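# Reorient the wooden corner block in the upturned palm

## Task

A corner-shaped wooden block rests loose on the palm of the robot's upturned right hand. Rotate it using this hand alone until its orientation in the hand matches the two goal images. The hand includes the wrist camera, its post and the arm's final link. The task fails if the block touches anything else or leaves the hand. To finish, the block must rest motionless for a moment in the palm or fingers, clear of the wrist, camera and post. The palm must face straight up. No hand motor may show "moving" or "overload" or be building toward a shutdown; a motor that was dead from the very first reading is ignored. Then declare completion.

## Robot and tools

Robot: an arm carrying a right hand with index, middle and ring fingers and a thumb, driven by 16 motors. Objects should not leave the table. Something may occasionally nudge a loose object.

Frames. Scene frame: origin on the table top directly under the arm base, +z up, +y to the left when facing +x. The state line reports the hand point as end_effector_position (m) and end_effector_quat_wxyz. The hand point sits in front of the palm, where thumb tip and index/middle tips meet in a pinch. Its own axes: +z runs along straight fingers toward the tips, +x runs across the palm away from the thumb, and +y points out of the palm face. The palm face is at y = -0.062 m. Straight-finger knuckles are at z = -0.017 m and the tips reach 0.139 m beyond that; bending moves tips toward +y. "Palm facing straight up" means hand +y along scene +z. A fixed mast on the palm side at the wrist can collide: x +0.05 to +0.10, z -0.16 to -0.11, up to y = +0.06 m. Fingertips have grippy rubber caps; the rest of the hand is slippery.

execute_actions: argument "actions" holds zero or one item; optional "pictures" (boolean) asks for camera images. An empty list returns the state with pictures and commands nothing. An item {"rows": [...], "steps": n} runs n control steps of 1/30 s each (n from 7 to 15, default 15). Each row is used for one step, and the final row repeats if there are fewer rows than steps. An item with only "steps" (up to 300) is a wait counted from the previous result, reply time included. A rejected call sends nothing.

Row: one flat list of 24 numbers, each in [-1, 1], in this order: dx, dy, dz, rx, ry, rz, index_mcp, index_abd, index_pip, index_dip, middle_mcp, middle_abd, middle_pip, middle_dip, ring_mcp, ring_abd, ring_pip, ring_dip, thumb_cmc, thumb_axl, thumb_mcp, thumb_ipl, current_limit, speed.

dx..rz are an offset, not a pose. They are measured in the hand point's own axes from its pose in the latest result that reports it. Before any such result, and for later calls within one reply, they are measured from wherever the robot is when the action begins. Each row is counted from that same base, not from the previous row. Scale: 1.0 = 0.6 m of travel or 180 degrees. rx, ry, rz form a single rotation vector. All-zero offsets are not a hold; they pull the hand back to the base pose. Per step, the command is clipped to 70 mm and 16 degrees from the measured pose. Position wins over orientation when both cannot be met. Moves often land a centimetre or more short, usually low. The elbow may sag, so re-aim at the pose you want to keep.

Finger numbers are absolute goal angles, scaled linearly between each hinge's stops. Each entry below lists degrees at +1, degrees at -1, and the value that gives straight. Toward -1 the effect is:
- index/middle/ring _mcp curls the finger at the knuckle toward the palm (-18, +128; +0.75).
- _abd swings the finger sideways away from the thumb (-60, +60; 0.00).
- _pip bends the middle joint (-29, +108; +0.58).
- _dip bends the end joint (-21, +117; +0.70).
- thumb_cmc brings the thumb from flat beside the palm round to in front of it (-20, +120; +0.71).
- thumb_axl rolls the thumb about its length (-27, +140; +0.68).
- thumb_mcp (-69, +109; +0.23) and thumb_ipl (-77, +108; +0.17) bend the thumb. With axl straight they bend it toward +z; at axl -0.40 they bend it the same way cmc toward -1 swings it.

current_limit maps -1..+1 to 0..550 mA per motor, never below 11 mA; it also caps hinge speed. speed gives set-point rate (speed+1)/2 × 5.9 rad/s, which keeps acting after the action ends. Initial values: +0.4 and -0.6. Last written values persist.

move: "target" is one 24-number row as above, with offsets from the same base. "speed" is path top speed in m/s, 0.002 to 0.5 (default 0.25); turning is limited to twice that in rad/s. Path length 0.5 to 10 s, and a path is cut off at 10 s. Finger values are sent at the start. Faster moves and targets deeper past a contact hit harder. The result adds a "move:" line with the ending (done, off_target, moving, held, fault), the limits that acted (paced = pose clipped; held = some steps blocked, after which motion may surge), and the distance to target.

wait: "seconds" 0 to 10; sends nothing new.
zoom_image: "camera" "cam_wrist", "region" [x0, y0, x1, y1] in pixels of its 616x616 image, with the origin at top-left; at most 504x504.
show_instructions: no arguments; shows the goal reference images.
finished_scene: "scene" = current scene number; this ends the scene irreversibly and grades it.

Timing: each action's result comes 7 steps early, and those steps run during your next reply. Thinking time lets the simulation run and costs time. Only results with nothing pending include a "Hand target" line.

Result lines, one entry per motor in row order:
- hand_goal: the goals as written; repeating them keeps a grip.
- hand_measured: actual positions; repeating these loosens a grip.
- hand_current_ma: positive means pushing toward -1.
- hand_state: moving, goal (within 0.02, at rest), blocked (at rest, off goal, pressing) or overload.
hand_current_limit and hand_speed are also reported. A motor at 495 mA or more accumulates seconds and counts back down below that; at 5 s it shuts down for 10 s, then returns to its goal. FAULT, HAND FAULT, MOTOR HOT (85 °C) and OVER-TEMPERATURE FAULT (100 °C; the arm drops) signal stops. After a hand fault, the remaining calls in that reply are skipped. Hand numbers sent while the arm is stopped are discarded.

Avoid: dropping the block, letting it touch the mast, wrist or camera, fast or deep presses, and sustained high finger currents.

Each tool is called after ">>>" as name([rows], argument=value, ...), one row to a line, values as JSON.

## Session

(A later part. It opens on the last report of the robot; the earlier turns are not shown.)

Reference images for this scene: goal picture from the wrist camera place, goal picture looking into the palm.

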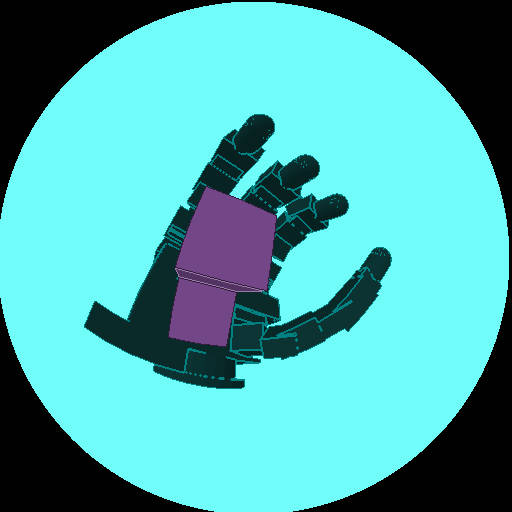

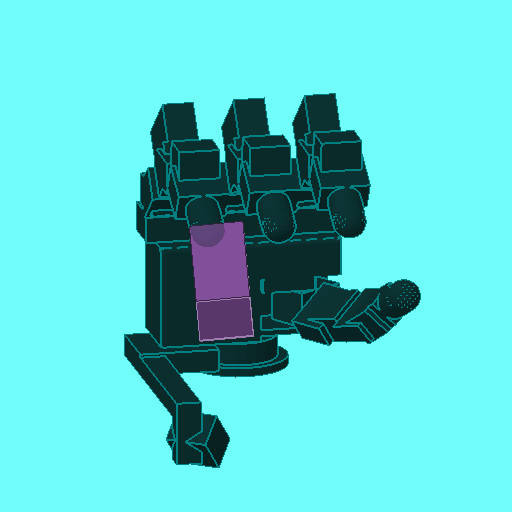

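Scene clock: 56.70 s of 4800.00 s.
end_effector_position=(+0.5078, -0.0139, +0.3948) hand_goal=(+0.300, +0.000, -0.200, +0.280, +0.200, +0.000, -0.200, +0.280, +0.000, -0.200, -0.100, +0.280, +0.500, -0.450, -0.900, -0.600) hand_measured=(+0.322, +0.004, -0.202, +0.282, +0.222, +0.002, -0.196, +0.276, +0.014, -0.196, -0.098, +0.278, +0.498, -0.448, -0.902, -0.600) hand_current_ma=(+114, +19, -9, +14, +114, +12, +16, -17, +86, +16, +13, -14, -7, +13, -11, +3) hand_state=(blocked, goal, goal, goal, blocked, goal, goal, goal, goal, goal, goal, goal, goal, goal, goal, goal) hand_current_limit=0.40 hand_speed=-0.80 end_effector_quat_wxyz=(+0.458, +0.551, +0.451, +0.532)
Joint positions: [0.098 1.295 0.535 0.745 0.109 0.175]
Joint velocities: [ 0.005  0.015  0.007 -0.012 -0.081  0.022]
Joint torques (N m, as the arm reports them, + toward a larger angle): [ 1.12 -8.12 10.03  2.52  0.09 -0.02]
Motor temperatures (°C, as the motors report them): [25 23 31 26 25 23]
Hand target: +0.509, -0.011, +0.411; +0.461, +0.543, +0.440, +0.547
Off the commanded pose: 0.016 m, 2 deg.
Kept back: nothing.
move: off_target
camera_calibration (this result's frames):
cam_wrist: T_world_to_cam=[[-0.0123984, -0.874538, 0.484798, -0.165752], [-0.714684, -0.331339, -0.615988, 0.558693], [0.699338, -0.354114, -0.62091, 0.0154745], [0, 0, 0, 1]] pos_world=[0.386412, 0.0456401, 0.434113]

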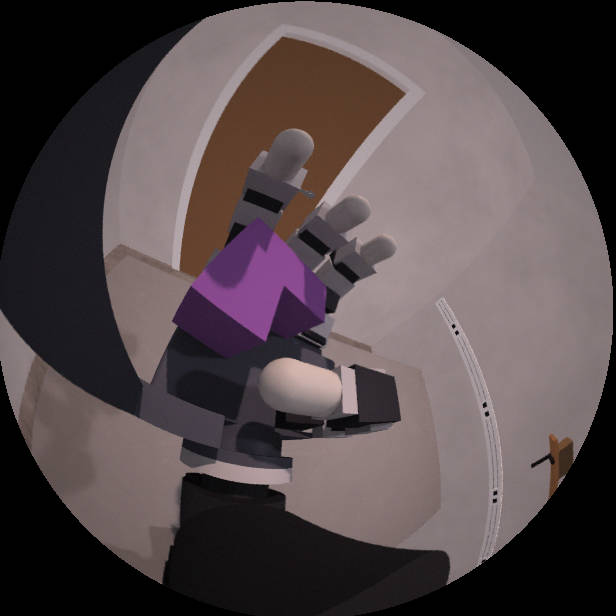

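>>> move(target=[0.01,0.025,0,0.0,0,0.08, -0.2,0,0.1,0.28, -0.2,0,0.1,0.28, -0.2,0,0.1,0.28, 0.5,0.2,-0.5,-0.3, 0.4,-0.8], speed=0.1)

Scene clock: 60.53 s of 4800.00 s.
end_effector_position=(+0.5022, -0.0147, +0.3823) hand_goal=(-0.200, +0.000, +0.100, +0.280, -0.200, +0.000, +0.100, +0.280, -0.200, +0.000, +0.100, +0.280, +0.500, +0.200, -0.500, -0.300) hand_measured=(-0.182, +0.004, +0.098, +0.282, -0.188, +0.002, +0.096, +0.276, -0.190, -0.002, +0.096, +0.278, +0.500, +0.058, -0.490, -0.298) hand_current_ma=(+95, +18, -12, +14, +65, +12, -17, -17, +57, -6, -20, -14, +4, -385, +67, +15) hand_state=(goal, goal, goal, goal, goal, goal, goal, goal, goal, goal, goal, goal, goal, blocked, goal, goal) hand_current_limit=0.40 hand_speed=-0.80 end_effector_quat_wxyz=(+0.384, +0.616, +0.390, +0.567)
Joint positions: [0.154 1.251 0.535 0.654 0.171 0.422]
Joint velocities: [-0.015  0.005  0.012 -0.002 -0.007  0.066]
Joint torques (N m, as the arm reports them, + toward a larger angle): [ 1.09 -8.64 12.16  1.53  0.13 -0.14]
Motor temperatures (°C, as the motors report them): [25 23 31 26 25 23]
Hand target: +0.507, -0.010, +0.411; +0.387, +0.603, +0.378, +0.586
Off the commanded pose: 0.029 m, 3 deg.
Kept back: nothing.
move: off_target
camera_calibration (this result's frames):
cam_wrist: T_world_to_cam=[[-0.0106616, -0.964306, 0.264577, -0.0784321], [-0.743983, -0.169138, -0.646438, 0.575427], [0.668113, -0.203733, -0.715624, 0.0654321], [0, 0, 0, 1]] pos_world=[0.383556, 0.0350248, 0.439554]

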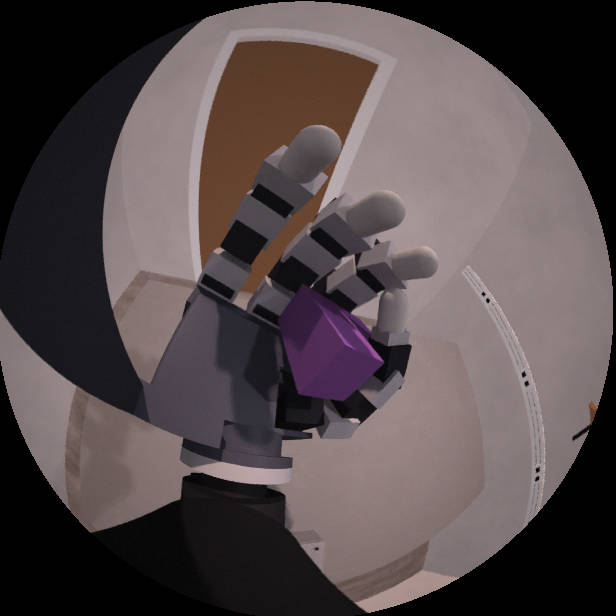

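>>> move(target=[0.01,0.025,0,-0.01,0,-0.22, -0.2,0,0.1,0.28, -0.2,0,0.1,0.28, -0.2,0,0.1,0.28, 0.5,0.1,-0.5,-0.3, 0.4,-0.8], speed=0.15)

>>> zoom_image(camera="cam_wrist", region=[220, 220, 470, 470])

Scene clock: 63.67 s of 4800.00 s.
end_effector_position=(+0.5043, -0.0131, +0.3914) hand_goal=(-0.200, +0.000, +0.100, +0.280, -0.200, +0.000, +0.100, +0.280, -0.200, +0.000, +0.100, +0.280, +0.500, +0.100, -0.500, -0.300) hand_measured=(-0.182, +0.004, +0.098, +0.282, -0.188, +0.002, +0.096, +0.276, -0.190, -0.002, +0.096, +0.278, +0.498, +0.058, -0.490, -0.298) hand_current_ma=(+95, +16, -12, +14, +65, +8, -17, -17, +57, -5, -19, -14, -7, -261, +68, +15) hand_state=(goal, goal, goal, goal, goal, goal, goal, goal, goal, goal, goal, goal, goal, blocked, goal, goal) hand_current_limit=0.40 hand_speed=-0.80 end_effector_quat_wxyz=(+0.549, +0.451, +0.574, +0.408)
Joint positions: [-0.011  1.264  0.513  0.686  0.002 -0.266]
Joint velocities: [-0.005 -0.005  0.007  0.017 -0.037 -0.007]
Joint torques (N m, as the arm reports them, + toward a larger angle): [-0.35 -6.99  8.71  3.5  -0.17 -0.15]
Motor temperatures (°C, as the motors report them): [25 23 31 26 25 23]
Hand target: +0.503, -0.016, +0.399; +0.563, +0.441, +0.567, +0.409
Off the commanded pose: 0.007 m, 2 deg.
Kept back: nothing.
move: done
camera_calibration (this result's frames):
cam_wrist: T_world_to_cam=[[0.0389746, -0.586332, 0.809133, -0.31254], [-0.738498, -0.562381, -0.371952, 0.46781], [0.673128, -0.583046, -0.454923, -0.0386499], [0, 0, 0, 1]] pos_world=[0.383674, 0.0573007, 0.409307]

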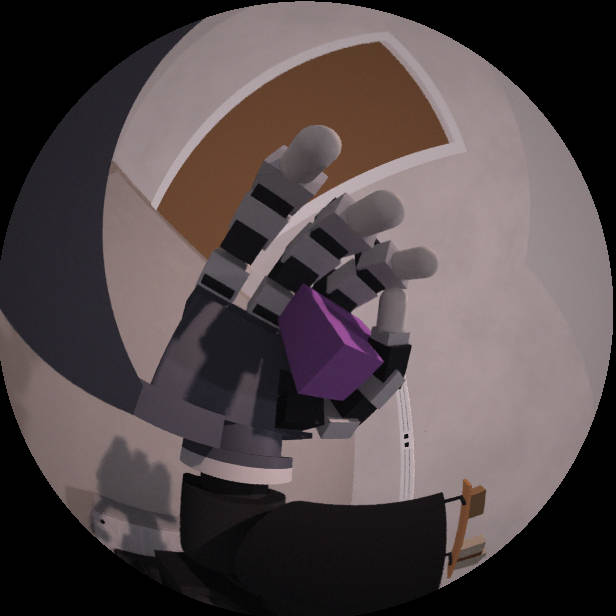

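Region (220, 220, 470, 470) of cam_wrist's 616x616 image, scaled by 2.016, with more detail than that image has.

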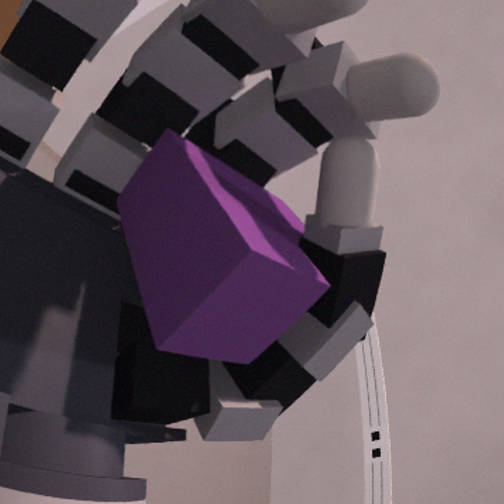

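>>> move(target=[0,0.012,0,-0.012,0,0, -0.2,0,0.1,0.28, -0.2,0,0.1,0.28, 0.2,0.0,-0.88,-0.6, 0.2,-0.05,-0.4,-0.3, 0.4,-0.8], speed=0.15)

Scene clock: 65.70 s of 4800.00 s.
end_effector_position=(+0.5052, -0.0117, +0.3898) hand_goal=(-0.200, +0.000, +0.100, +0.280, -0.200, +0.000, +0.100, +0.280, +0.200, +0.000, -0.880, -0.600, +0.200, -0.050, -0.400, -0.300) hand_measured=(-0.188, +0.002, +0.098, +0.282, -0.188, +0.002, +0.096, +0.276, +0.216, +0.000, -0.560, -0.410, +0.204, -0.044, -0.406, -0.300) hand_current_ma=(+64, +8, -12, +14, +64, +7, -17, -17, +96, -4, +385, +385, +19, +39, -44, +2) hand_state=(goal, goal, goal, goal, goal, goal, goal, goal, goal, goal, blocked, blocked, goal, goal, goal, goal) hand_current_limit=0.40 hand_speed=-0.80 end_effector_quat_wxyz=(+0.549, +0.448, +0.575, +0.409)
Joint positions: [-0.011  1.272  0.513  0.696 -0.004 -0.269]
Joint velocities: [ 0.015 -0.015 -0.017 -0.012 -0.022  0.066]
Joint torques (N m, as the arm reports them, + toward a larger angle): [ 0.34 -6.84  8.84  3.39 -0.15  0.02]
Motor temperatures (°C, as the motors report them): [25 23 31 26 25 23]
Hand target: +0.505, -0.011, +0.398; +0.557, +0.440, +0.566, +0.418
Off the commanded pose: 0.009 m, 2 deg.
Kept back: nothing.
move: done
camera_calibration (this result's frames):
cam_wrist: T_world_to_cam=[[0.041889, -0.584214, 0.810518, -0.312419], [-0.733979, -0.568393, -0.371759, 0.466281], [0.677879, -0.57933, -0.45261, -0.0424888], [0, 0, 0, 1]] pos_world=[0.38413, 0.057896, 0.407334]

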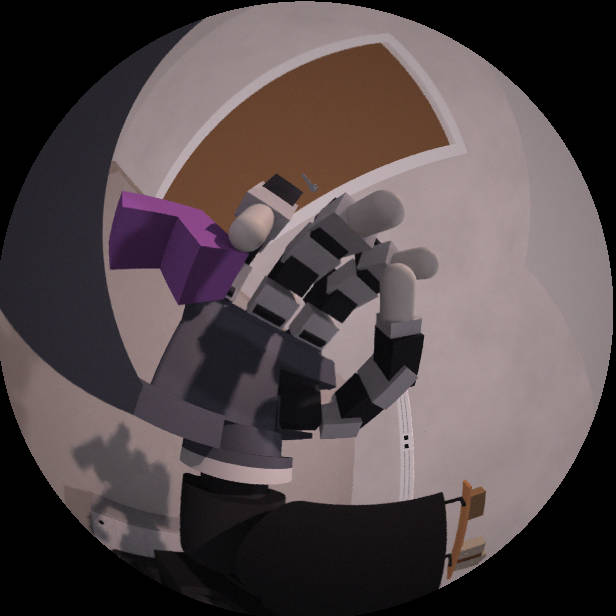

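>>> move(target=[0,0.012,0,-0.012,0,0.25, 0.2,0,-0.88,-0.6, -0.2,0,0.1,0.28, 0.2,0.0,-0.88,-0.6, 0.6,-0.4,-0.93,-0.7, 0.4,-0.5], speed=0.12)

Scene clock: 69.63 s of 4800.00 s.
end_effector_position=(+0.4972, -0.0134, +0.3640) hand_goal=(+0.200, +0.000, -0.880, -0.600, -0.200, +0.000, +0.100, +0.280, +0.200, +0.000, -0.880, -0.600, +0.600, -0.400, -0.930, -0.700) hand_measured=(+0.204, +0.002, -0.880, -0.598, -0.188, +0.002, +0.096, +0.276, +0.216, +0.000, -0.560, -0.410, +0.600, -0.396, -0.932, -0.700) hand_current_ma=(+27, +8, +3, +13, +64, +7, -17, -17, +97, -4, +385, +385, +2, +19, -11, +3) hand_state=(goal, goal, goal, goal, goal, goal, goal, goal, goal, goal, blocked, blocked, goal, goal, goal, goal) hand_current_limit=0.40 hand_speed=-0.50 end_effector_quat_wxyz=(+0.357, +0.637, +0.369, +0.575)
Joint positions: [0.176 1.259 0.513 0.661 0.192 0.504]
Joint velocities: [-0.005 -0.005 -0.022 -0.007  0.022  0.051]
Joint torques (N m, as the arm reports them, + toward a larger angle): [ 1.15 -8.63 12.62  1.65  0.12 -0.03]
Motor temperatures (°C, as the motors report them): [25 23 31 26 25 23]
Hand target: +0.504, -0.009, +0.396; +0.357, +0.624, +0.352, +0.599
Off the commanded pose: 0.034 m, 4 deg.
Kept back: nothing.
move: off_target
camera_calibration (this result's frames):
cam_wrist: T_world_to_cam=[[-0.0115553, -0.981842, 0.189349, -0.044802], [-0.757571, -0.114999, -0.642543, 0.566154], [0.652651, -0.15087, -0.742486, 0.0741397], [0, 0, 0, 1]] pos_world=[0.379997, 0.0323043, 0.427309]

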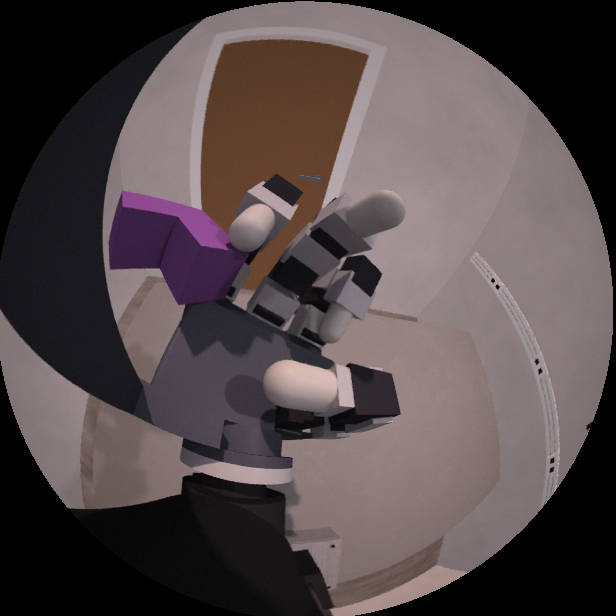

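>>> execute_actions(actions=[])

Scene clock: 71.07 s of 4800.00 s.
end_effector_position=(+0.4971, -0.0136, +0.3638) hand_goal=(+0.200, +0.000, -0.880, -0.600, -0.200, +0.000, +0.100, +0.280, +0.200, +0.000, -0.880, -0.600, +0.600, -0.400, -0.930, -0.700) hand_measured=(+0.204, +0.002, -0.880, -0.598, -0.188, +0.002, +0.096, +0.276, +0.216, +0.000, -0.560, -0.410, +0.600, -0.396, -0.932, -0.700) hand_current_ma=(+27, +8, +3, +13, +64, +7, -17, -17, +97, -4, +385, +385, +2, +19, -11, +3) hand_state=(goal, goal, goal, goal, goal, goal, goal, goal, goal, goal, blocked, blocked, goal, goal, goal, goal) hand_current_limit=0.40 hand_speed=-0.50 end_effector_quat_wxyz=(+0.357, +0.637, +0.369, +0.575)
Joint positions: [0.176 1.259 0.513 0.661 0.192 0.507]
Joint velocities: [ 0.015  0.005 -0.012 -0.022 -0.081  0.007]
Joint torques (N m, as the arm reports them, + toward a larger angle): [ 1.11 -8.68 12.61  1.57  0.13 -0.06]
Motor temperatures (°C, as the motors report them): [25 23 31 25 25 23]
Hand target: +0.504, -0.009, +0.396; +0.357, +0.624, +0.352, +0.599
Off the commanded pose: 0.034 m, 4 deg.
Kept back: nothing.
Steps of this call (steps 1 to 43: nothing new was sent). Readings (end_effector_position | what the end effector reports):
1: (+0.4971, -0.0134, +0.3640) | hand_goal=(+0.200, +0.000, -0.880, -0.600, -0.200, +0.000, +0.100, +0.280, +0.200, +0.000, -0.880, -0.600, +0.600, -0.400, -0.930, -0.700) hand_measured=(+0.204, +0.002, -0.880, -0.598, -0.188, +0.002, +0.096, +0.276, +0.216, +0.000, -0.560, -0.410, +0.600, -0.396, -0.932, -0.700) hand_current_ma=(+27, +8, +3, +13, +64, +7, -17, -17, +97, -4, +385, +385, +2, +19, -11, +3) hand_state=(goal, goal, goal, goal, goal, goal, goal, goal, goal, goal, blocked, blocked, goal, goal, goal, goal) hand_current_limit=0.40 hand_speed=-0.50
2: (+0.4971, -0.0135, +0.3639) | hand_goal=(+0.200, +0.000, -0.880, -0.600, -0.200, +0.000, +0.100, +0.280, +0.200, +0.000, -0.880, -0.600, +0.600, -0.400, -0.930, -0.700) hand_measured=(+0.204, +0.002, -0.880, -0.598, -0.188, +0.002, +0.096, +0.276, +0.216, +0.000, -0.560, -0.410, +0.600, -0.396, -0.932, -0.700) hand_current_ma=(+27, +8, +3, +13, +64, +7, -17, -17, +97, -4, +385, +385, +2, +19, -11, +3) hand_state=(goal, goal, goal, goal, goal, goal, goal, goal, goal, goal, blocked, blocked, goal, goal, goal, goal) hand_current_limit=0.40 hand_speed=-0.50
4: (+0.4971, -0.0135, +0.3639) | hand_goal=(+0.200, +0.000, -0.880, -0.600, -0.200, +0.000, +0.100, +0.280, +0.200, +0.000, -0.880, -0.600, +0.600, -0.400, -0.930, -0.700) hand_measured=(+0.204, +0.002, -0.880, -0.598, -0.188, +0.002, +0.096, +0.276, +0.216, +0.000, -0.560, -0.410, +0.600, -0.396, -0.932, -0.700) hand_current_ma=(+27, +8, +3, +13, +64, +7, -17, -17, +97, -4, +385, +385, +2, +19, -11, +3) hand_state=(goal, goal, goal, goal, goal, goal, goal, goal, goal, goal, blocked, blocked, goal, goal, goal, goal) hand_current_limit=0.40 hand_speed=-0.50
8: (+0.4971, -0.0135, +0.3639) | hand_goal=(+0.200, +0.000, -0.880, -0.600, -0.200, +0.000, +0.100, +0.280, +0.200, +0.000, -0.880, -0.600, +0.600, -0.400, -0.930, -0.700) hand_measured=(+0.204, +0.002, -0.880, -0.598, -0.188, +0.002, +0.096, +0.276, +0.216, +0.000, -0.560, -0.410, +0.600, -0.396, -0.932, -0.700) hand_current_ma=(+27, +8, +3, +13, +64, +7, -17, -17, +97, -4, +385, +385, +2, +19, -11, +3) hand_state=(goal, goal, goal, goal, goal, goal, goal, goal, goal, goal, blocked, blocked, goal, goal, goal, goal) hand_current_limit=0.40 hand_speed=-0.50
43: the state above
camera_calibration (this result's frames):
cam_wrist: T_world_to_cam=[[-0.0117896, -0.982339, 0.186736, -0.0438796], [-0.757544, -0.113121, -0.642908, 0.566163], [0.652678, -0.14904, -0.742832, 0.0741446], [0, 0, 0, 1]] pos_world=[0.379983, 0.0319906, 0.427262]

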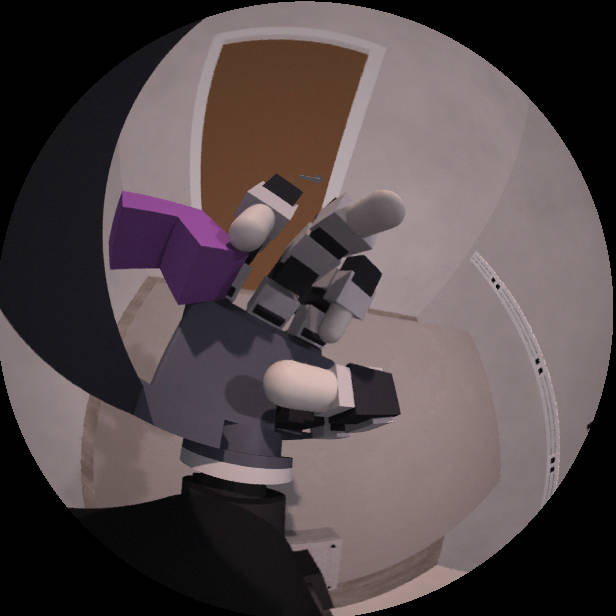

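>>> move(target=[0,0.03,0,-0.012,0,0.1, 0.2,0,-0.88,-0.6, 0.2,0,-0.88,-0.6, 0.2,0,-0.88,-0.6, 0.6,-0.4,-0.93,-0.7, 0.4,-0.5], speed=0.1)

Scene clock: 73.27 s of 4800.00 s.
end_effector_position=(+0.4872, -0.0275, +0.3454) hand_goal=(+0.200, +0.000, -0.880, -0.600, +0.200, +0.000, -0.880, -0.600, +0.200, +0.000, -0.880, -0.600, +0.600, -0.400, -0.930, -0.700) hand_measured=(+0.204, +0.002, -0.880, -0.598, +0.204, +0.002, -0.878, -0.598, +0.216, +0.000, -0.560, -0.410, +0.602, -0.396, -0.932, -0.700) hand_current_ma=(+27, +8, +3, +13, +25, +7, +7, +13, +97, -4, +385, +385, +7, +19, -11, +3) hand_state=(goal, goal, goal, goal, goal, goal, goal, goal, goal, goal, blocked, blocked, goal, goal, goal, goal) hand_current_limit=0.40 hand_speed=-0.50 end_effector_quat_wxyz=(+0.277, +0.696, +0.269, +0.605)
Joint positions: [0.2   1.222 0.513 0.592 0.245 0.8  ]
Joint velocities: [ 0.005  0.005  0.012 -0.002 -0.066  0.037]
Joint torques (N m, as the arm reports them, + toward a larger angle): [ 1.19 -8.25 13.28  1.58  0.17 -0.12]
Motor temperatures (°C, as the motors report them): [25 23 32 25 25 23]
Hand target: +0.496, -0.022, +0.380; +0.274, +0.680, +0.254, +0.631
Off the commanded pose: 0.036 m, 4 deg.
Kept back: nothing.
move: off_target
camera_calibration (this result's frames):
cam_wrist: T_world_to_cam=[[-0.0680836, -0.993476, -0.0914908, 0.0689518], [-0.768858, 0.110687, -0.629766, 0.552349], [0.635784, 0.0274667, -0.771378, 0.087733], [0, 0, 0, 1]] pos_world=[0.373594, 0.00495453, 0.421835]

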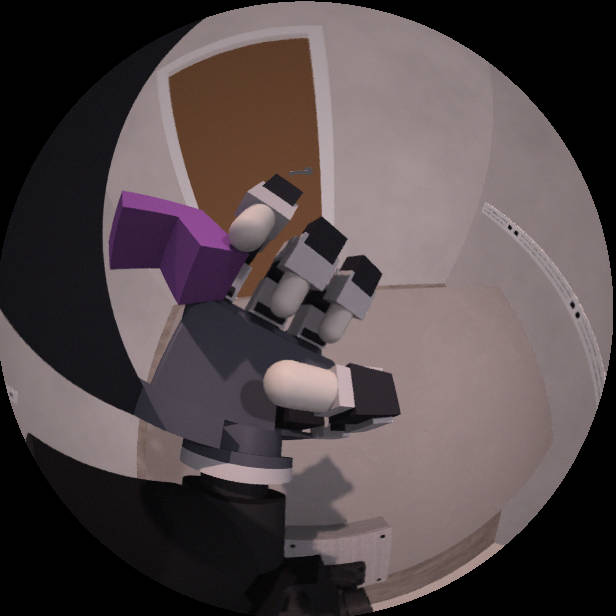

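>>> move(target=[0.03,0.03,0,-0.03,-0.03,0.02, 0.2,0,-0.88,-0.6, 0.2,0,-0.88,-0.6, 0.2,-0.4,-0.88,-0.6, 0.6,-0.4,-0.93,-0.7, 0.4,-0.85], speed=0.1)

Scene clock: 74.80 s of 4800.00 s.
end_effector_position=(+0.4769, -0.0332, +0.3398) hand_goal=(+0.200, +0.000, -0.880, -0.600, +0.200, +0.000, -0.880, -0.600, +0.200, -0.400, -0.880, -0.600, +0.600, -0.400, -0.930, -0.700) hand_measured=(+0.204, +0.002, -0.880, -0.598, +0.204, +0.002, -0.878, -0.598, +0.238, -0.402, -0.560, -0.484, +0.602, -0.396, -0.932, -0.700) hand_current_ma=(+27, +8, +3, +13, +25, +7, +7, +13, +223, -10, +385, +385, +8, +19, -11, +3) hand_state=(goal, goal, goal, goal, goal, goal, goal, goal, blocked, goal, blocked, blocked, goal, goal, goal, goal) hand_current_limit=0.40 hand_speed=-0.85 end_effector_quat_wxyz=(+0.307, +0.730, +0.220, +0.569)
Joint positions: [0.254 1.222 0.543 0.498 0.437 0.859]
Joint velocities: [ 0.015 -0.015  0.012  0.022  0.022 -0.037]
Joint torques (N m, as the arm reports them, + toward a larger angle): [ 1.08 -8.19 13.61  1.41  0.25 -0.13]
Motor temperatures (°C, as the motors report them): [25 23 32 25 25 23]
Hand target: +0.488, -0.027, +0.371; +0.303, +0.717, +0.205, +0.593
Off the commanded pose: 0.034 m, 4 deg.
Kept back: nothing.
move: off_target
camera_calibration (this result's frames):
cam_wrist: T_world_to_cam=[[-0.213974, -0.971581, -0.101222, 0.135697], [-0.773808, 0.231831, -0.589471, 0.534257], [0.596185, -0.0478052, -0.801422, 0.116794], [0, 0, 0, 1]] pos_world=[0.372817, 0.0135664, 0.422266]

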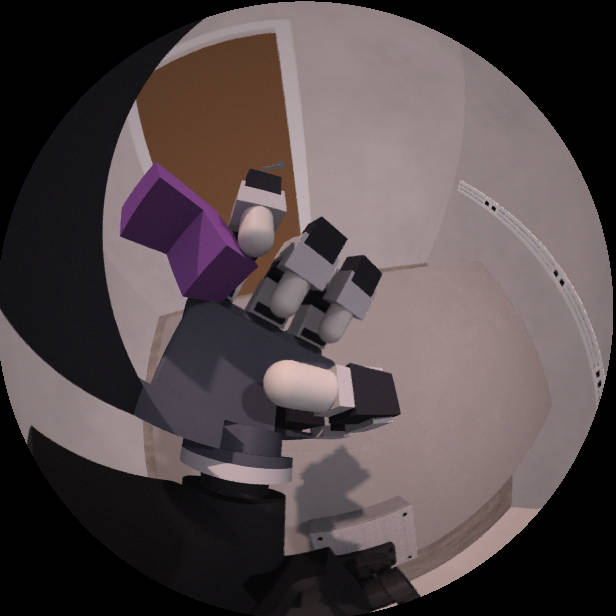

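>>> move(target=[0.03,0.03,0,-0.04,0.05,0.03, 0.2,0,-0.88,-0.6, 0.2,-0.2,-0.88,-0.6, 0.2,-0.8,-0.88,-0.6, 0.6,-0.4,-0.93,-0.7, 0.4,-0.85], speed=0.1)

Scene clock: 76.43 s of 4800.00 s.
end_effector_position=(+0.4812, -0.0306, +0.3604) hand_goal=(+0.200, +0.000, -0.880, -0.600, +0.200, -0.200, -0.880, -0.600, +0.200, -0.800, -0.880, -0.600, +0.600, -0.400, -0.930, -0.700) hand_measured=(+0.204, +0.002, -0.880, -0.598, +0.204, -0.196, -0.878, -0.598, +0.248, -0.790, -0.604, -0.588, +0.602, -0.398, -0.932, -0.700) hand_current_ma=(+27, +8, +3, +13, +25, +21, +5, +13, +290, +44, +385, +71, +9, +15, -11, +3) hand_state=(goal, goal, goal, goal, goal, goal, goal, goal, blocked, goal, blocked, goal, goal, goal, goal, goal) hand_current_limit=0.40 hand_speed=-0.85 end_effector_quat_wxyz=(+0.306, +0.680, +0.182, +0.641)
Joint positions: [0.254 1.289 0.537 0.763 0.424 0.86 ]
Joint velocities: [-0.005 -0.005  0.007  0.012  0.007  0.051]
Joint torques (N m, as the arm reports them, + toward a larger angle): [-0.15 -7.06  8.41  3.14 -0.15 -0.24]
Motor temperatures (°C, as the motors report them): [25 23 32 25 25 23]
Hand target: +0.481, -0.034, +0.365; +0.307, +0.672, +0.174, +0.651
Off the commanded pose: 0.006 m, 2 deg.
Kept back: nothing.
move: done
camera_calibration (this result's frames):
cam_wrist: T_world_to_cam=[[-0.174993, -0.967305, -0.183573, 0.152356], [-0.655658, 0.253584, -0.711201, 0.53677], [0.7345, -0.00409378, -0.678597, 0.0213532], [0, 0, 0, 1]] pos_world=[0.362915, 0.0113456, 0.42421]

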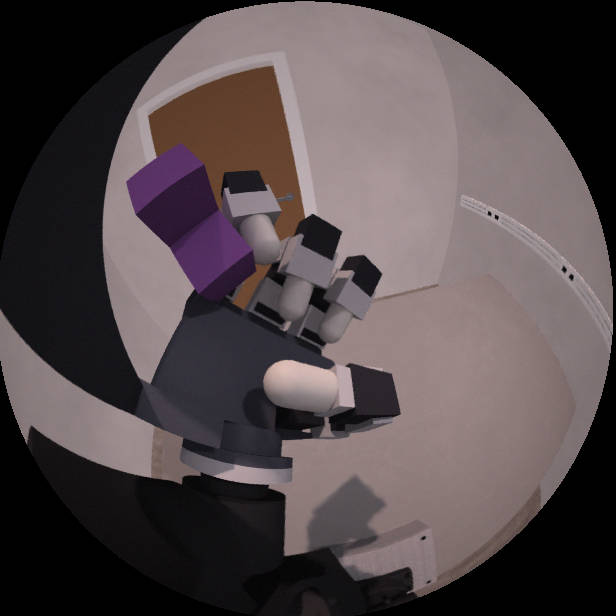

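>>> zoom_image(camera="cam_wrist", region=[100, 120, 400, 420])

Region (100, 120, 400, 420) of cam_wrist's 616x616 image, scaled by 1.680, with more detail than that image has.

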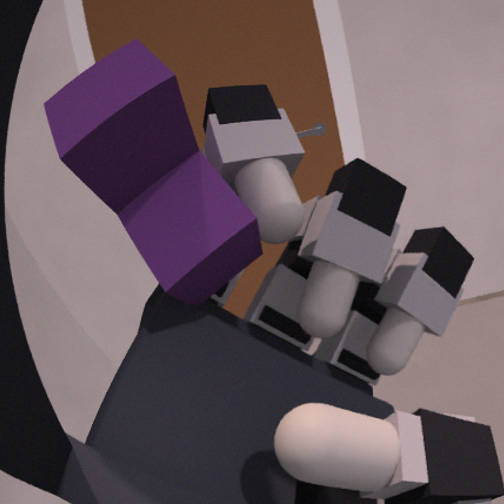

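>>> move(target=[0.02,0.02,0,-0.045,0.055,0.02, 0.2,0,-0.88,-0.6, 0.2,-0.2,-0.88,-0.6, 0.2,-0.8,-0.88,-0.6, 0.45,-0.4,-0.93,-0.7, 0.4,-0.85], speed=0.1)

>>> execute_actions([
  {"rows":[[0.01,0.01,0,0,0,0, 0.2,0,-0.88,-0.6, 0.2,-0.2,-0.88,-0.6, 0.25,-0.8,-0.52,-0.6, 0.45,-0.4,-0.93,-0.7, 0.4,-0.7]],"steps":15},
])

>>> wait(seconds=0.4)

Scene clock: 80.07 s of 4800.00 s.
end_effector_position=(+0.4820, -0.0274, +0.3700) hand_goal=(+0.200, +0.000, -0.880, -0.600, +0.200, -0.200, -0.880, -0.600, +0.200, -0.800, -0.880, -0.600, +0.450, -0.400, -0.930, -0.700) hand_measured=(+0.204, +0.002, -0.880, -0.598, +0.204, -0.196, -0.880, -0.598, +0.248, -0.790, -0.604, -0.588, +0.462, -0.398, -0.932, -0.700) hand_current_ma=(+27, +8, +3, +13, +25, +21, +4, +13, +290, +42, +385, +70, +59, +10, -10, +3) hand_state=(goal, goal, goal, goal, goal, goal, goal, goal, blocked, goal, blocked, goal, goal, goal, goal, goal) hand_current_limit=0.40 hand_speed=-0.85 end_effector_quat_wxyz=(+0.308, +0.615, +0.147, +0.711)
Joint positions: [0.254 1.418 0.53  1.108 0.405 0.838]
Joint velocities: [ 0.005 -0.015 -0.007  0.032 -0.022 -0.007]
Joint torques (N m, as the arm reports them, + toward a larger angle): [-0.3  -7.56  7.63  3.15 -0.31 -0.29]
Motor temperatures (°C, as the motors report them): [25 23 31 26 25 23]
Hand target: +0.481, -0.032, +0.377; +0.315, +0.604, +0.141, +0.718
Off the commanded pose: 0.009 m, 2 deg.
Kept back: nothing.
move: done
camera_calibration (this result's frames):
cam_wrist: T_world_to_cam=[[-0.117641, -0.963975, -0.238566, 0.150129], [-0.50584, 0.264901, -0.820947, 0.511963], [0.854568, 0.0240986, -0.51878, -0.0889055], [0, 0, 0, 1]] pos_world=[0.352608, 0.0112437, 0.409988]

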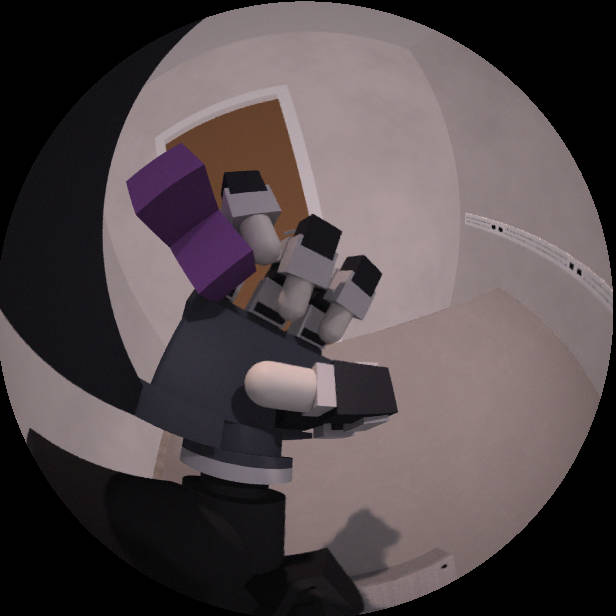

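Scene clock: 80.33 s of 4800.00 s.
end_effector_position=(+0.4816, -0.0275, +0.3714) hand_goal=(+0.200, +0.000, -0.880, -0.600, +0.200, -0.200, -0.880, -0.600, +0.250, -0.800, -0.520, -0.600, +0.450, -0.400, -0.930, -0.700) hand_measured=(+0.204, +0.002, -0.880, -0.598, +0.204, -0.196, -0.880, -0.598, +0.262, -0.798, -0.552, -0.596, +0.462, -0.398, -0.932, -0.700) hand_current_ma=(+27, +8, +3, +13, +25, +21, +4, +13, +87, -11, +58, +47, +56, +9, -10, +3) hand_state=(goal, goal, goal, goal, goal, goal, goal, goal, moving, moving, moving, moving, goal, goal, goal, goal) hand_current_limit=0.40 hand_speed=-0.70 end_effector_quat_wxyz=(+0.308, +0.617, +0.149, +0.708)
Joint positions: [0.254 1.407 0.53  1.089 0.405 0.838]
Joint velocities: [-0.015 -0.015  0.002  0.007  0.066 -0.037]
Joint torques (N m, as the arm reports them, + toward a larger angle): [ 0.   -9.18  7.77  1.19 -0.22 -0.25]
Motor temperatures (°C, as the motors report them): [25 23 31 25 25 23]
Steps of this call (steps 1 to 8: the first 8 steps of this action). Readings (end_effector_position | what the end effector reports):
1: (+0.4820, -0.0273, +0.3699) | hand_goal=(+0.200, +0.000, -0.880, -0.600, +0.200, -0.200, -0.880, -0.600, +0.250, -0.800, -0.520, -0.600, +0.450, -0.400, -0.930, -0.700) hand_measured=(+0.204, +0.002, -0.880, -0.598, +0.204, -0.196, -0.880, -0.598, +0.248, -0.790, -0.604, -0.588, +0.462, -0.398, -0.932, -0.700) hand_current_ma=(+27, +8, +3, +13, +25, +21, +4, +13, +290, +42, +385, +70, +59, +10, -10, +3) hand_state=(goal, goal, goal, goal, goal, goal, goal, goal, moving, goal, moving, goal, goal, goal, goal, goal) hand_current_limit=0.40 hand_speed=-0.70
2: (+0.4822, -0.0273, +0.3697) | hand_goal=(+0.200, +0.000, -0.880, -0.600, +0.200, -0.200, -0.880, -0.600, +0.250, -0.800, -0.520, -0.600, +0.450, -0.400, -0.930, -0.700) hand_measured=(+0.204, +0.002, -0.880, -0.598, +0.204, -0.196, -0.880, -0.598, +0.250, -0.790, -0.604, -0.588, +0.462, -0.398, -0.932, -0.700) hand_current_ma=(+27, +8, +3, +13, +25, +21, +4, +13, +166, +35, +264, +70, +59, +10, -10, +3) hand_state=(goal, goal, goal, goal, goal, goal, goal, goal, moving, moving, moving, goal, goal, goal, goal, goal) hand_current_limit=0.40 hand_speed=-0.70
4: (+0.4821, -0.0273, +0.3701) | hand_goal=(+0.200, +0.000, -0.880, -0.600, +0.200, -0.200, -0.880, -0.600, +0.250, -0.800, -0.520, -0.600, +0.450, -0.400, -0.930, -0.700) hand_measured=(+0.204, +0.002, -0.880, -0.598, +0.204, -0.196, -0.880, -0.598, +0.264, -0.792, -0.604, -0.590, +0.462, -0.398, -0.932, -0.700) hand_current_ma=(+27, +8, +3, +13, +25, +21, +4, +13, +127, +27, +25, +32, +59, +9, -10, +3) hand_state=(goal, goal, goal, goal, goal, goal, goal, goal, moving, moving, moving, moving, goal, goal, goal, goal) hand_current_limit=0.40 hand_speed=-0.70
8: the state above

Scene clock: 80.97 s of 4800.00 s.
end_effector_position=(+0.4816, -0.0275, +0.3713) hand_goal=(+0.200, +0.000, -0.880, -0.600, +0.200, -0.200, -0.880, -0.600, +0.250, -0.800, -0.520, -0.600, +0.450, -0.400, -0.930, -0.700) hand_measured=(+0.204, +0.002, -0.880, -0.598, +0.206, -0.196, -0.880, -0.598, +0.258, -0.800, -0.520, -0.598, +0.462, -0.400, -0.932, -0.702) hand_current_ma=(+26, +8, +3, +13, +27, +21, +4, +13, +42, -3, -4, +12, +58, +6, -9, -11) hand_state=(goal, goal, goal, goal, goal, goal, goal, goal, goal, goal, goal, goal, goal, goal, goal, goal) hand_current_limit=0.40 hand_speed=-0.70 end_effector_quat_wxyz=(+0.308, +0.618, +0.149, +0.708)
Joint positions: [0.254 1.406 0.53  1.088 0.405 0.839]
Joint velocities: [ 0.005 -0.005 -0.002  0.007 -0.051 -0.051]
Joint torques (N m, as the arm reports them, + toward a larger angle): [ 0.27 -9.53  7.73  1.31 -0.21 -0.26]
Motor temperatures (°C, as the motors report them): [25 23 31 25 25 23]
Hand target: +0.480, -0.028, +0.378; +0.308, +0.615, +0.147, +0.711
Off the commanded pose: 0.007 m, 0 deg.
Kept back: nothing.
Steps of this call (steps 1 to 7: the last 7 steps of your previous action; steps 8 to 19: nothing new was sent). Readings (end_effector_position | what the end effector reports):
1: (+0.4816, -0.0274, +0.3713) | hand_goal=(+0.200, +0.000, -0.880, -0.600, +0.200, -0.200, -0.880, -0.600, +0.250, -0.800, -0.520, -0.600, +0.450, -0.400, -0.930, -0.700) hand_measured=(+0.204, +0.002, -0.880, -0.598, +0.204, -0.196, -0.880, -0.598, +0.262, -0.800, -0.532, -0.596, +0.462, -0.398, -0.932, -0.700) hand_current_ma=(+27, +8, +3, +13, +25, +21, +4, +13, +50, +2, +4, +15, +58, +9, -10, +3) hand_state=(goal, goal, goal, goal, goal, goal, goal, goal, moving, moving, moving, moving, goal, goal, goal, goal) hand_current_limit=0.40 hand_speed=-0.70
2: (+0.4815, -0.0275, +0.3715) | hand_goal=(+0.200, +0.000, -0.880, -0.600, +0.200, -0.200, -0.880, -0.600, +0.250, -0.800, -0.520, -0.600, +0.450, -0.400, -0.930, -0.700) hand_measured=(+0.204, +0.002, -0.880, -0.598, +0.204, -0.196, -0.880, -0.598, +0.260, -0.800, -0.524, -0.596, +0.462, -0.398, -0.932, -0.700) hand_current_ma=(+27, +8, +3, +13, +25, +21, +4, +13, +63, -2, +4, +21, +57, +9, -10, +3) hand_state=(goal, goal, goal, goal, goal, goal, goal, goal, moving, moving, moving, moving, goal, goal, goal, goal) hand_current_limit=0.40 hand_speed=-0.70
4: (+0.4815, -0.0275, +0.3715) | hand_goal=(+0.200, +0.000, -0.880, -0.600, +0.200, -0.200, -0.880, -0.600, +0.250, -0.800, -0.520, -0.600, +0.450, -0.400, -0.930, -0.700) hand_measured=(+0.204, +0.002, -0.880, -0.598, +0.204, -0.196, -0.880, -0.598, +0.260, -0.800, -0.522, -0.596, +0.462, -0.398, -0.932, -0.700) hand_current_ma=(+27, +8, +3, +13, +25, +21, +4, +13, +57, -2, +1, +21, +57, +9, -10, +3) hand_state=(goal, goal, goal, goal, goal, goal, goal, goal, moving, goal, moving, goal, goal, goal, goal, goal) hand_current_limit=0.40 hand_speed=-0.70
8: (+0.4816, -0.0275, +0.3713) | hand_goal=(+0.200, +0.000, -0.880, -0.600, +0.200, -0.200, -0.880, -0.600, +0.250, -0.800, -0.520, -0.600, +0.450, -0.400, -0.930, -0.700) hand_measured=(+0.204, +0.002, -0.880, -0.598, +0.206, -0.196, -0.880, -0.598, +0.258, -0.800, -0.520, -0.598, +0.462, -0.400, -0.932, -0.702) hand_current_ma=(+26, +8, +3, +13, +27, +21, +4, +13, +43, -3, -4, +12, +58, +6, -9, -11) hand_state=(goal, goal, goal, goal, goal, goal, goal, goal, goal, goal, goal, goal, goal, goal, goal, goal) hand_current_limit=0.40 hand_speed=-0.70
19: the state above
camera_calibration (this result's frames):
cam_wrist: T_world_to_cam=[[-0.119484, -0.96437, -0.23604, 0.150246], [-0.512485, 0.263529, -0.817259, 0.514701], [0.850343, 0.0233173, -0.525712, -0.0833166], [0, 0, 0, 1]] pos_world=[0.352576, 0.0111969, 0.412307]

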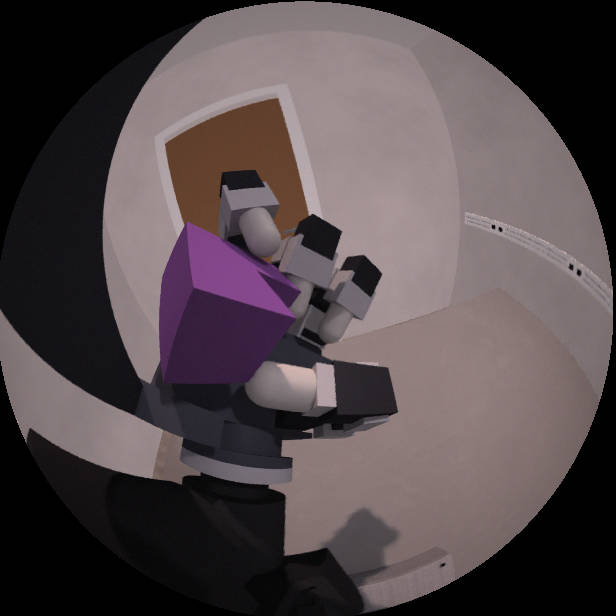

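>>> move(target=[0.01,0.02,0,-0.012,0,-0.12, 0.2,0,-0.88,-0.6, 0.2,-0.2,-0.88,-0.6, 0.3,0,-0.3,-0.3, 0.45,-0.4,-0.93,-0.7, 0.4,-0.7], speed=0.12)

>>> zoom_image(camera="cam_wrist", region=[130, 170, 430, 470])

Scene clock: 86.70 s of 4800.00 s.
end_effector_position=(+0.4806, -0.0293, +0.3798) hand_goal=(+0.200, +0.000, -0.880, -0.600, +0.200, -0.200, -0.880, -0.600, +0.300, +0.000, -0.300, -0.300, +0.450, -0.400, -0.930, -0.700) hand_measured=(+0.204, +0.002, -0.880, -0.598, +0.206, -0.196, -0.880, -0.598, +0.302, -0.002, -0.306, -0.304, +0.462, -0.400, -0.932, -0.702) hand_current_ma=(+26, +8, +3, +13, +27, +21, +4, +13, +15, -5, -25, -19, +58, +6, -9, -11) hand_state=(goal, goal, goal, goal, goal, goal, goal, goal, goal, goal, goal, goal, goal, goal, goal, goal) hand_current_limit=0.40 hand_speed=-0.70 end_effector_quat_wxyz=(+0.439, +0.581, +0.254, +0.637)
Joint positions: [0.202 1.466 0.512 1.167 0.372 0.477]
Joint velocities: [-0.015  0.005 -0.007  0.017 -0.022 -0.051]
Joint torques (N m, as the arm reports them, + toward a larger angle): [-0.31 -7.97  6.89  3.21 -0.26 -0.27]
Motor temperatures (°C, as the motors report them): [25 23 31 25 25 23]
Hand target: +0.478, -0.033, +0.383; +0.447, +0.573, +0.249, +0.640
Off the commanded pose: 0.005 m, 1 deg.
Kept back: nothing.
After step 90, 0.73 s passed at rest.
move: done
camera_calibration (this result's frames):
cam_wrist: T_world_to_cam=[[-0.210074, -0.970079, 0.121718, 0.0578021], [-0.55067, 0.0145308, -0.834596, 0.539203], [0.807856, -0.242353, -0.537246, -0.0609333], [0, 0, 0, 1]] pos_world=[0.358291, 0.0334702, 0.410245]

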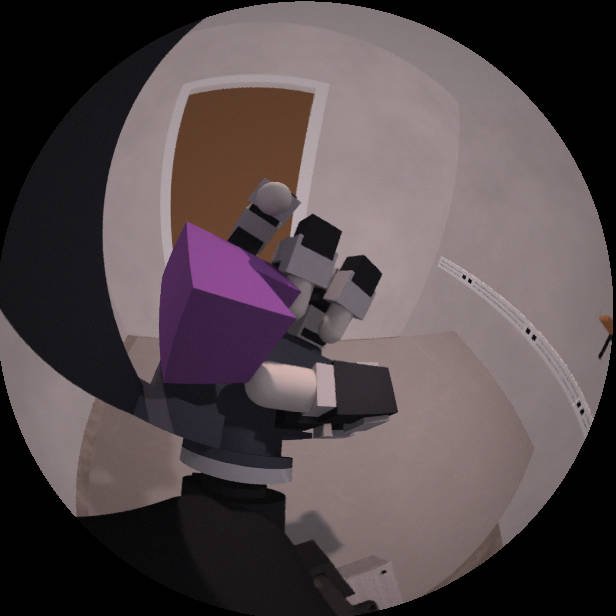

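Region (130, 170, 430, 470) of cam_wrist's 616x616 image, scaled by 1.680, with more detail than that image has.

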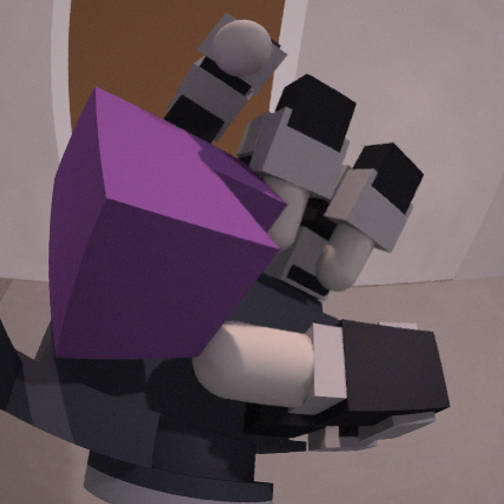

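>>> move(target=[0.01,0.015,0,-0.008,0,0.0, 0.2,0,-0.88,-0.6, 0.35,0,-0.5,-0.4, 0.3,0,-0.3,-0.3, 0.5,-0.4,-0.93,-0.7, 0.4,-0.8], speed=0.1)

Scene clock: 88.73 s of 4800.00 s.
end_effector_position=(+0.4792, -0.0316, +0.3796) hand_goal=(+0.200, +0.000, -0.880, -0.600, +0.350, +0.000, -0.500, -0.400, +0.300, +0.000, -0.300, -0.300, +0.500, -0.400, -0.930, -0.700) hand_measured=(+0.204, +0.002, -0.880, -0.598, +0.354, -0.002, -0.506, -0.404, +0.302, -0.002, -0.304, -0.304, +0.504, -0.400, -0.930, -0.702) hand_current_ma=(+26, +8, +2, +13, +17, -8, -31, -21, +17, -5, -25, -19, +18, -3, -5, -13) hand_state=(goal, goal, goal, goal, goal, goal, goal, goal, goal, goal, goal, goal, goal, goal, goal, goal) hand_current_limit=0.40 hand_speed=-0.80 end_effector_quat_wxyz=(+0.443, +0.583, +0.249, +0.634)
Joint positions: [0.202 1.466 0.512 1.167 0.387 0.474]
Joint velocities: [-0.015  0.005  0.012 -0.012  0.022  0.037]
Joint torques (N m, as the arm reports them, + toward a larger angle): [ 0.85 -9.73  7.69  1.86 -0.06 -0.26]
Motor temperatures (°C, as the motors report them): [25 23 30 25 25 23]
Hand target: +0.478, -0.029, +0.390; +0.446, +0.575, +0.245, +0.640
Off the commanded pose: 0.011 m, 1 deg.
Kept back: nothing.
move: off_target
camera_calibration (this result's frames):
cam_wrist: T_world_to_cam=[[-0.224887, -0.966796, 0.121374, 0.0626884], [-0.55132, 0.0235454, -0.833962, 0.538666], [0.803413, -0.254463, -0.538309, -0.0583585], [0, 0, 0, 1]] pos_world=[0.357961, 0.0330737, 0.410203]

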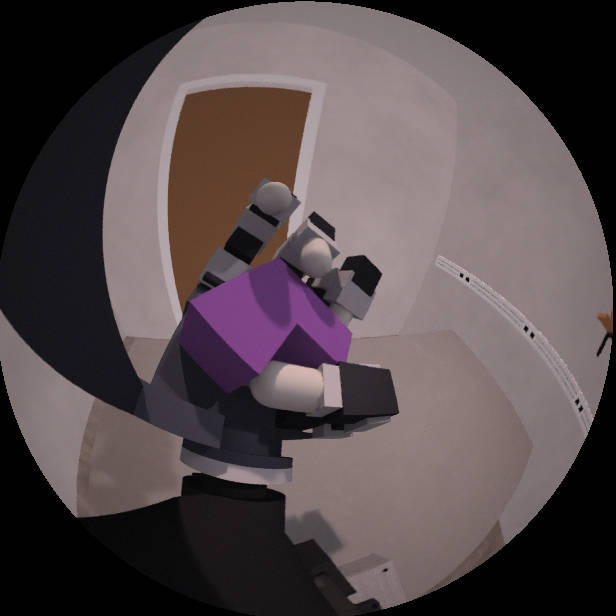

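>>> move(target=[0.01,0.02,0,-0.008,0,0.0, 0.2,0,-0.88,-0.6, 0.35,0,-0.5,-0.4, 0.3,0,-0.3,-0.3, 0.66,-0.35,-0.93,-0.7, 0.4,-0.9], speed=0.1)

Scene clock: 90.37 s of 4800.00 s.
end_effector_position=(+0.4774, -0.0334, +0.3813) hand_goal=(+0.200, +0.000, -0.880, -0.600, +0.350, +0.000, -0.500, -0.400, +0.300, +0.000, -0.300, -0.300, +0.660, -0.350, -0.930, -0.700) hand_measured=(+0.204, +0.002, -0.880, -0.598, +0.354, -0.002, -0.506, -0.404, +0.302, -0.002, -0.304, -0.304, +0.660, -0.356, -0.930, -0.702) hand_current_ma=(+26, +6, +2, +10, +17, -8, -31, -21, +17, -5, -25, -19, +3, -34, -5, -13) hand_state=(goal, goal, goal, goal, goal, goal, goal, goal, goal, goal, goal, goal, goal, goal, goal, goal) hand_current_limit=0.40 hand_speed=-0.90 end_effector_quat_wxyz=(+0.446, +0.584, +0.244, +0.633)
Joint positions: [0.202 1.461 0.512 1.167 0.398 0.474]
Joint velocities: [-0.005 -0.015 -0.002  0.012 -0.037  0.022]
Joint torques (N m, as the arm reports them, + toward a larger angle): [ 0.61 -9.56  7.82  1.5  -0.05 -0.28]
Motor temperatures (°C, as the motors report them): [25 23 30 25 25 23]
Hand target: +0.476, -0.032, +0.393; +0.451, +0.577, +0.241, +0.637
Off the commanded pose: 0.011 m, 1 deg.
Kept back: nothing.
move: off_target
camera_calibration (this result's frames):
cam_wrist: T_world_to_cam=[[-0.235451, -0.964764, 0.117441, 0.0669091], [-0.547638, 0.0318715, -0.836108, 0.538522], [0.802904, -0.261178, -0.535846, -0.0573778], [0, 0, 0, 1]] pos_world=[0.356738, 0.0324023, 0.411659]

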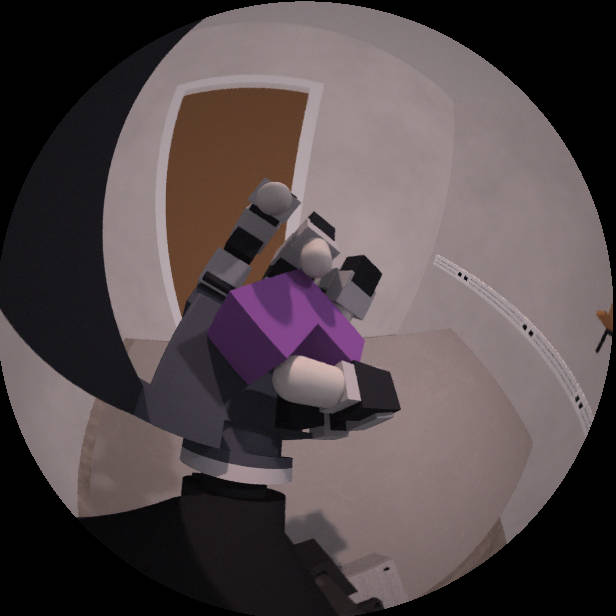

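>>> move(target=[0.005,0.02,0,0.01,-0.01,-0.08, 0.45,0,-0.88,-0.6, 0.35,0,-0.5,-0.4, 0.2,0.2,-0.88,-0.6, 0.66,-0.35,-0.93,-0.75, 0.4,-0.7], speed=0.1)

>>> move(target=[0.005,0.02,0,-0.008,0,0, 0.45,0,-0.88,-0.6, 0.35,0,-0.5,-0.4, 0.1,-0.7,-0.88,-0.55, 0.66,-0.35,-0.93,-0.75, 0.4,-0.85], speed=0.1)

Scene clock: 92.87 s of 4800.00 s.
end_effector_position=(+0.4767, -0.0335, +0.3874) hand_goal=(+0.450, +0.000, -0.880, -0.600, +0.350, +0.000, -0.500, -0.400, +0.200, +0.200, -0.880, -0.600, +0.660, -0.350, -0.930, -0.750) hand_measured=(+0.454, +0.002, -0.880, -0.598, +0.354, -0.002, -0.506, -0.404, +0.210, +0.198, -0.880, -0.598, +0.664, -0.356, -0.930, -0.748) hand_current_ma=(+21, +6, -2, +8, +22, -8, -31, -21, +56, -8, +4, +12, +20, -34, +0, +10) hand_state=(goal, goal, goal, goal, goal, goal, goal, goal, goal, goal, goal, goal, goal, goal, goal, goal) hand_current_limit=0.40 hand_speed=-0.70 end_effector_quat_wxyz=(+0.510, +0.568, +0.316, +0.563)
Joint positions: [0.166 1.429 0.494 1.103 0.375 0.264]
Joint velocities: [-0.005 -0.005  0.007  0.027 -0.022 -0.066]
Joint torques (N m, as the arm reports them, + toward a larger angle): [-0.34 -9.43  7.04  1.49 -0.26 -0.31]
Motor temperatures (°C, as the motors report them): [25 23 30 25 25 23]
Hand target: +0.474, -0.037, +0.393; +0.517, +0.565, +0.318, +0.559
Off the commanded pose: 0.007 m, 1 deg.
Kept back: nothing.
move: done
camera_calibration (this result's frames):
cam_wrist: T_world_to_cam=[[-0.261788, -0.902479, 0.34205, -0.00645625], [-0.625901, -0.111023, -0.77196, 0.55088], [0.734653, -0.416179, -0.535798, -0.0262435], [0, 0, 0, 1]] pos_world=[0.362386, 0.0444116, 0.413404]

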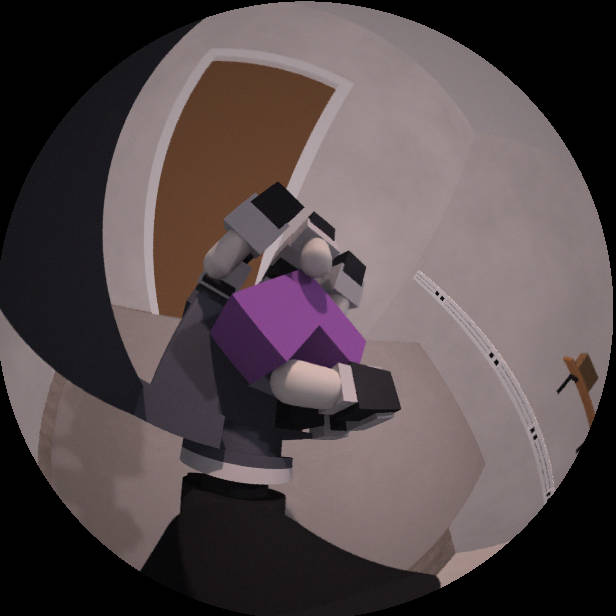

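Scene clock: 95.27 s of 4800.00 s.
end_effector_position=(+0.4765, -0.0340, +0.3873) hand_goal=(+0.450, +0.000, -0.880, -0.600, +0.350, +0.000, -0.500, -0.400, +0.100, -0.700, -0.880, -0.550, +0.660, -0.350, -0.930, -0.750) hand_measured=(+0.454, +0.002, -0.880, -0.598, +0.354, -0.002, -0.506, -0.404, +0.108, -0.696, -0.880, -0.554, +0.664, -0.356, -0.930, -0.748) hand_current_ma=(+21, +6, -2, +8, +22, -8, -31, -21, +50, +14, +1, -17, +20, -34, +0, +10) hand_state=(goal, goal, goal, goal, goal, goal, goal, goal, goal, goal, goal, goal, goal, goal, goal, goal) hand_current_limit=0.40 hand_speed=-0.85 end_effector_quat_wxyz=(+0.511, +0.568, +0.315, +0.563)
Joint positions: [0.166 1.429 0.494 1.103 0.378 0.264]
Joint velocities: [ 0.005 -0.015  0.012 -0.007  0.081  0.007]
Joint torques (N m, as the arm reports them, + toward a larger angle): [ 0.44 -9.42  7.92  1.84  0.   -0.22]
Motor temperatures (°C, as the motors report them): [25 23 30 25 25 23]
Hand target: +0.475, -0.034, +0.400; +0.517, +0.561, +0.309, +0.567
Off the commanded pose: 0.012 m, 1 deg.
Kept back: nothing.
move: off_target
camera_calibration (this result's frames):
cam_wrist: T_world_to_cam=[[-0.264476, -0.90186, 0.341617, -0.00547078], [-0.626292, -0.10875, -0.771966, 0.550898], [0.733356, -0.418118, -0.536066, -0.0256388], [0, 0, 0, 1]] pos_world=[0.362379, 0.0442563, 0.413399]

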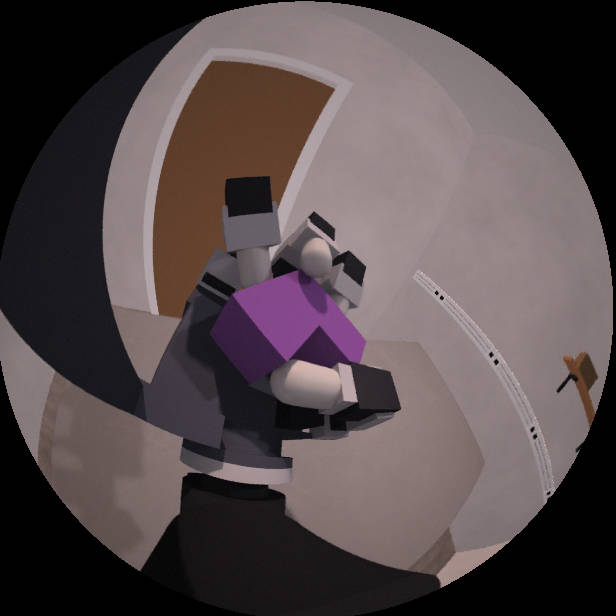

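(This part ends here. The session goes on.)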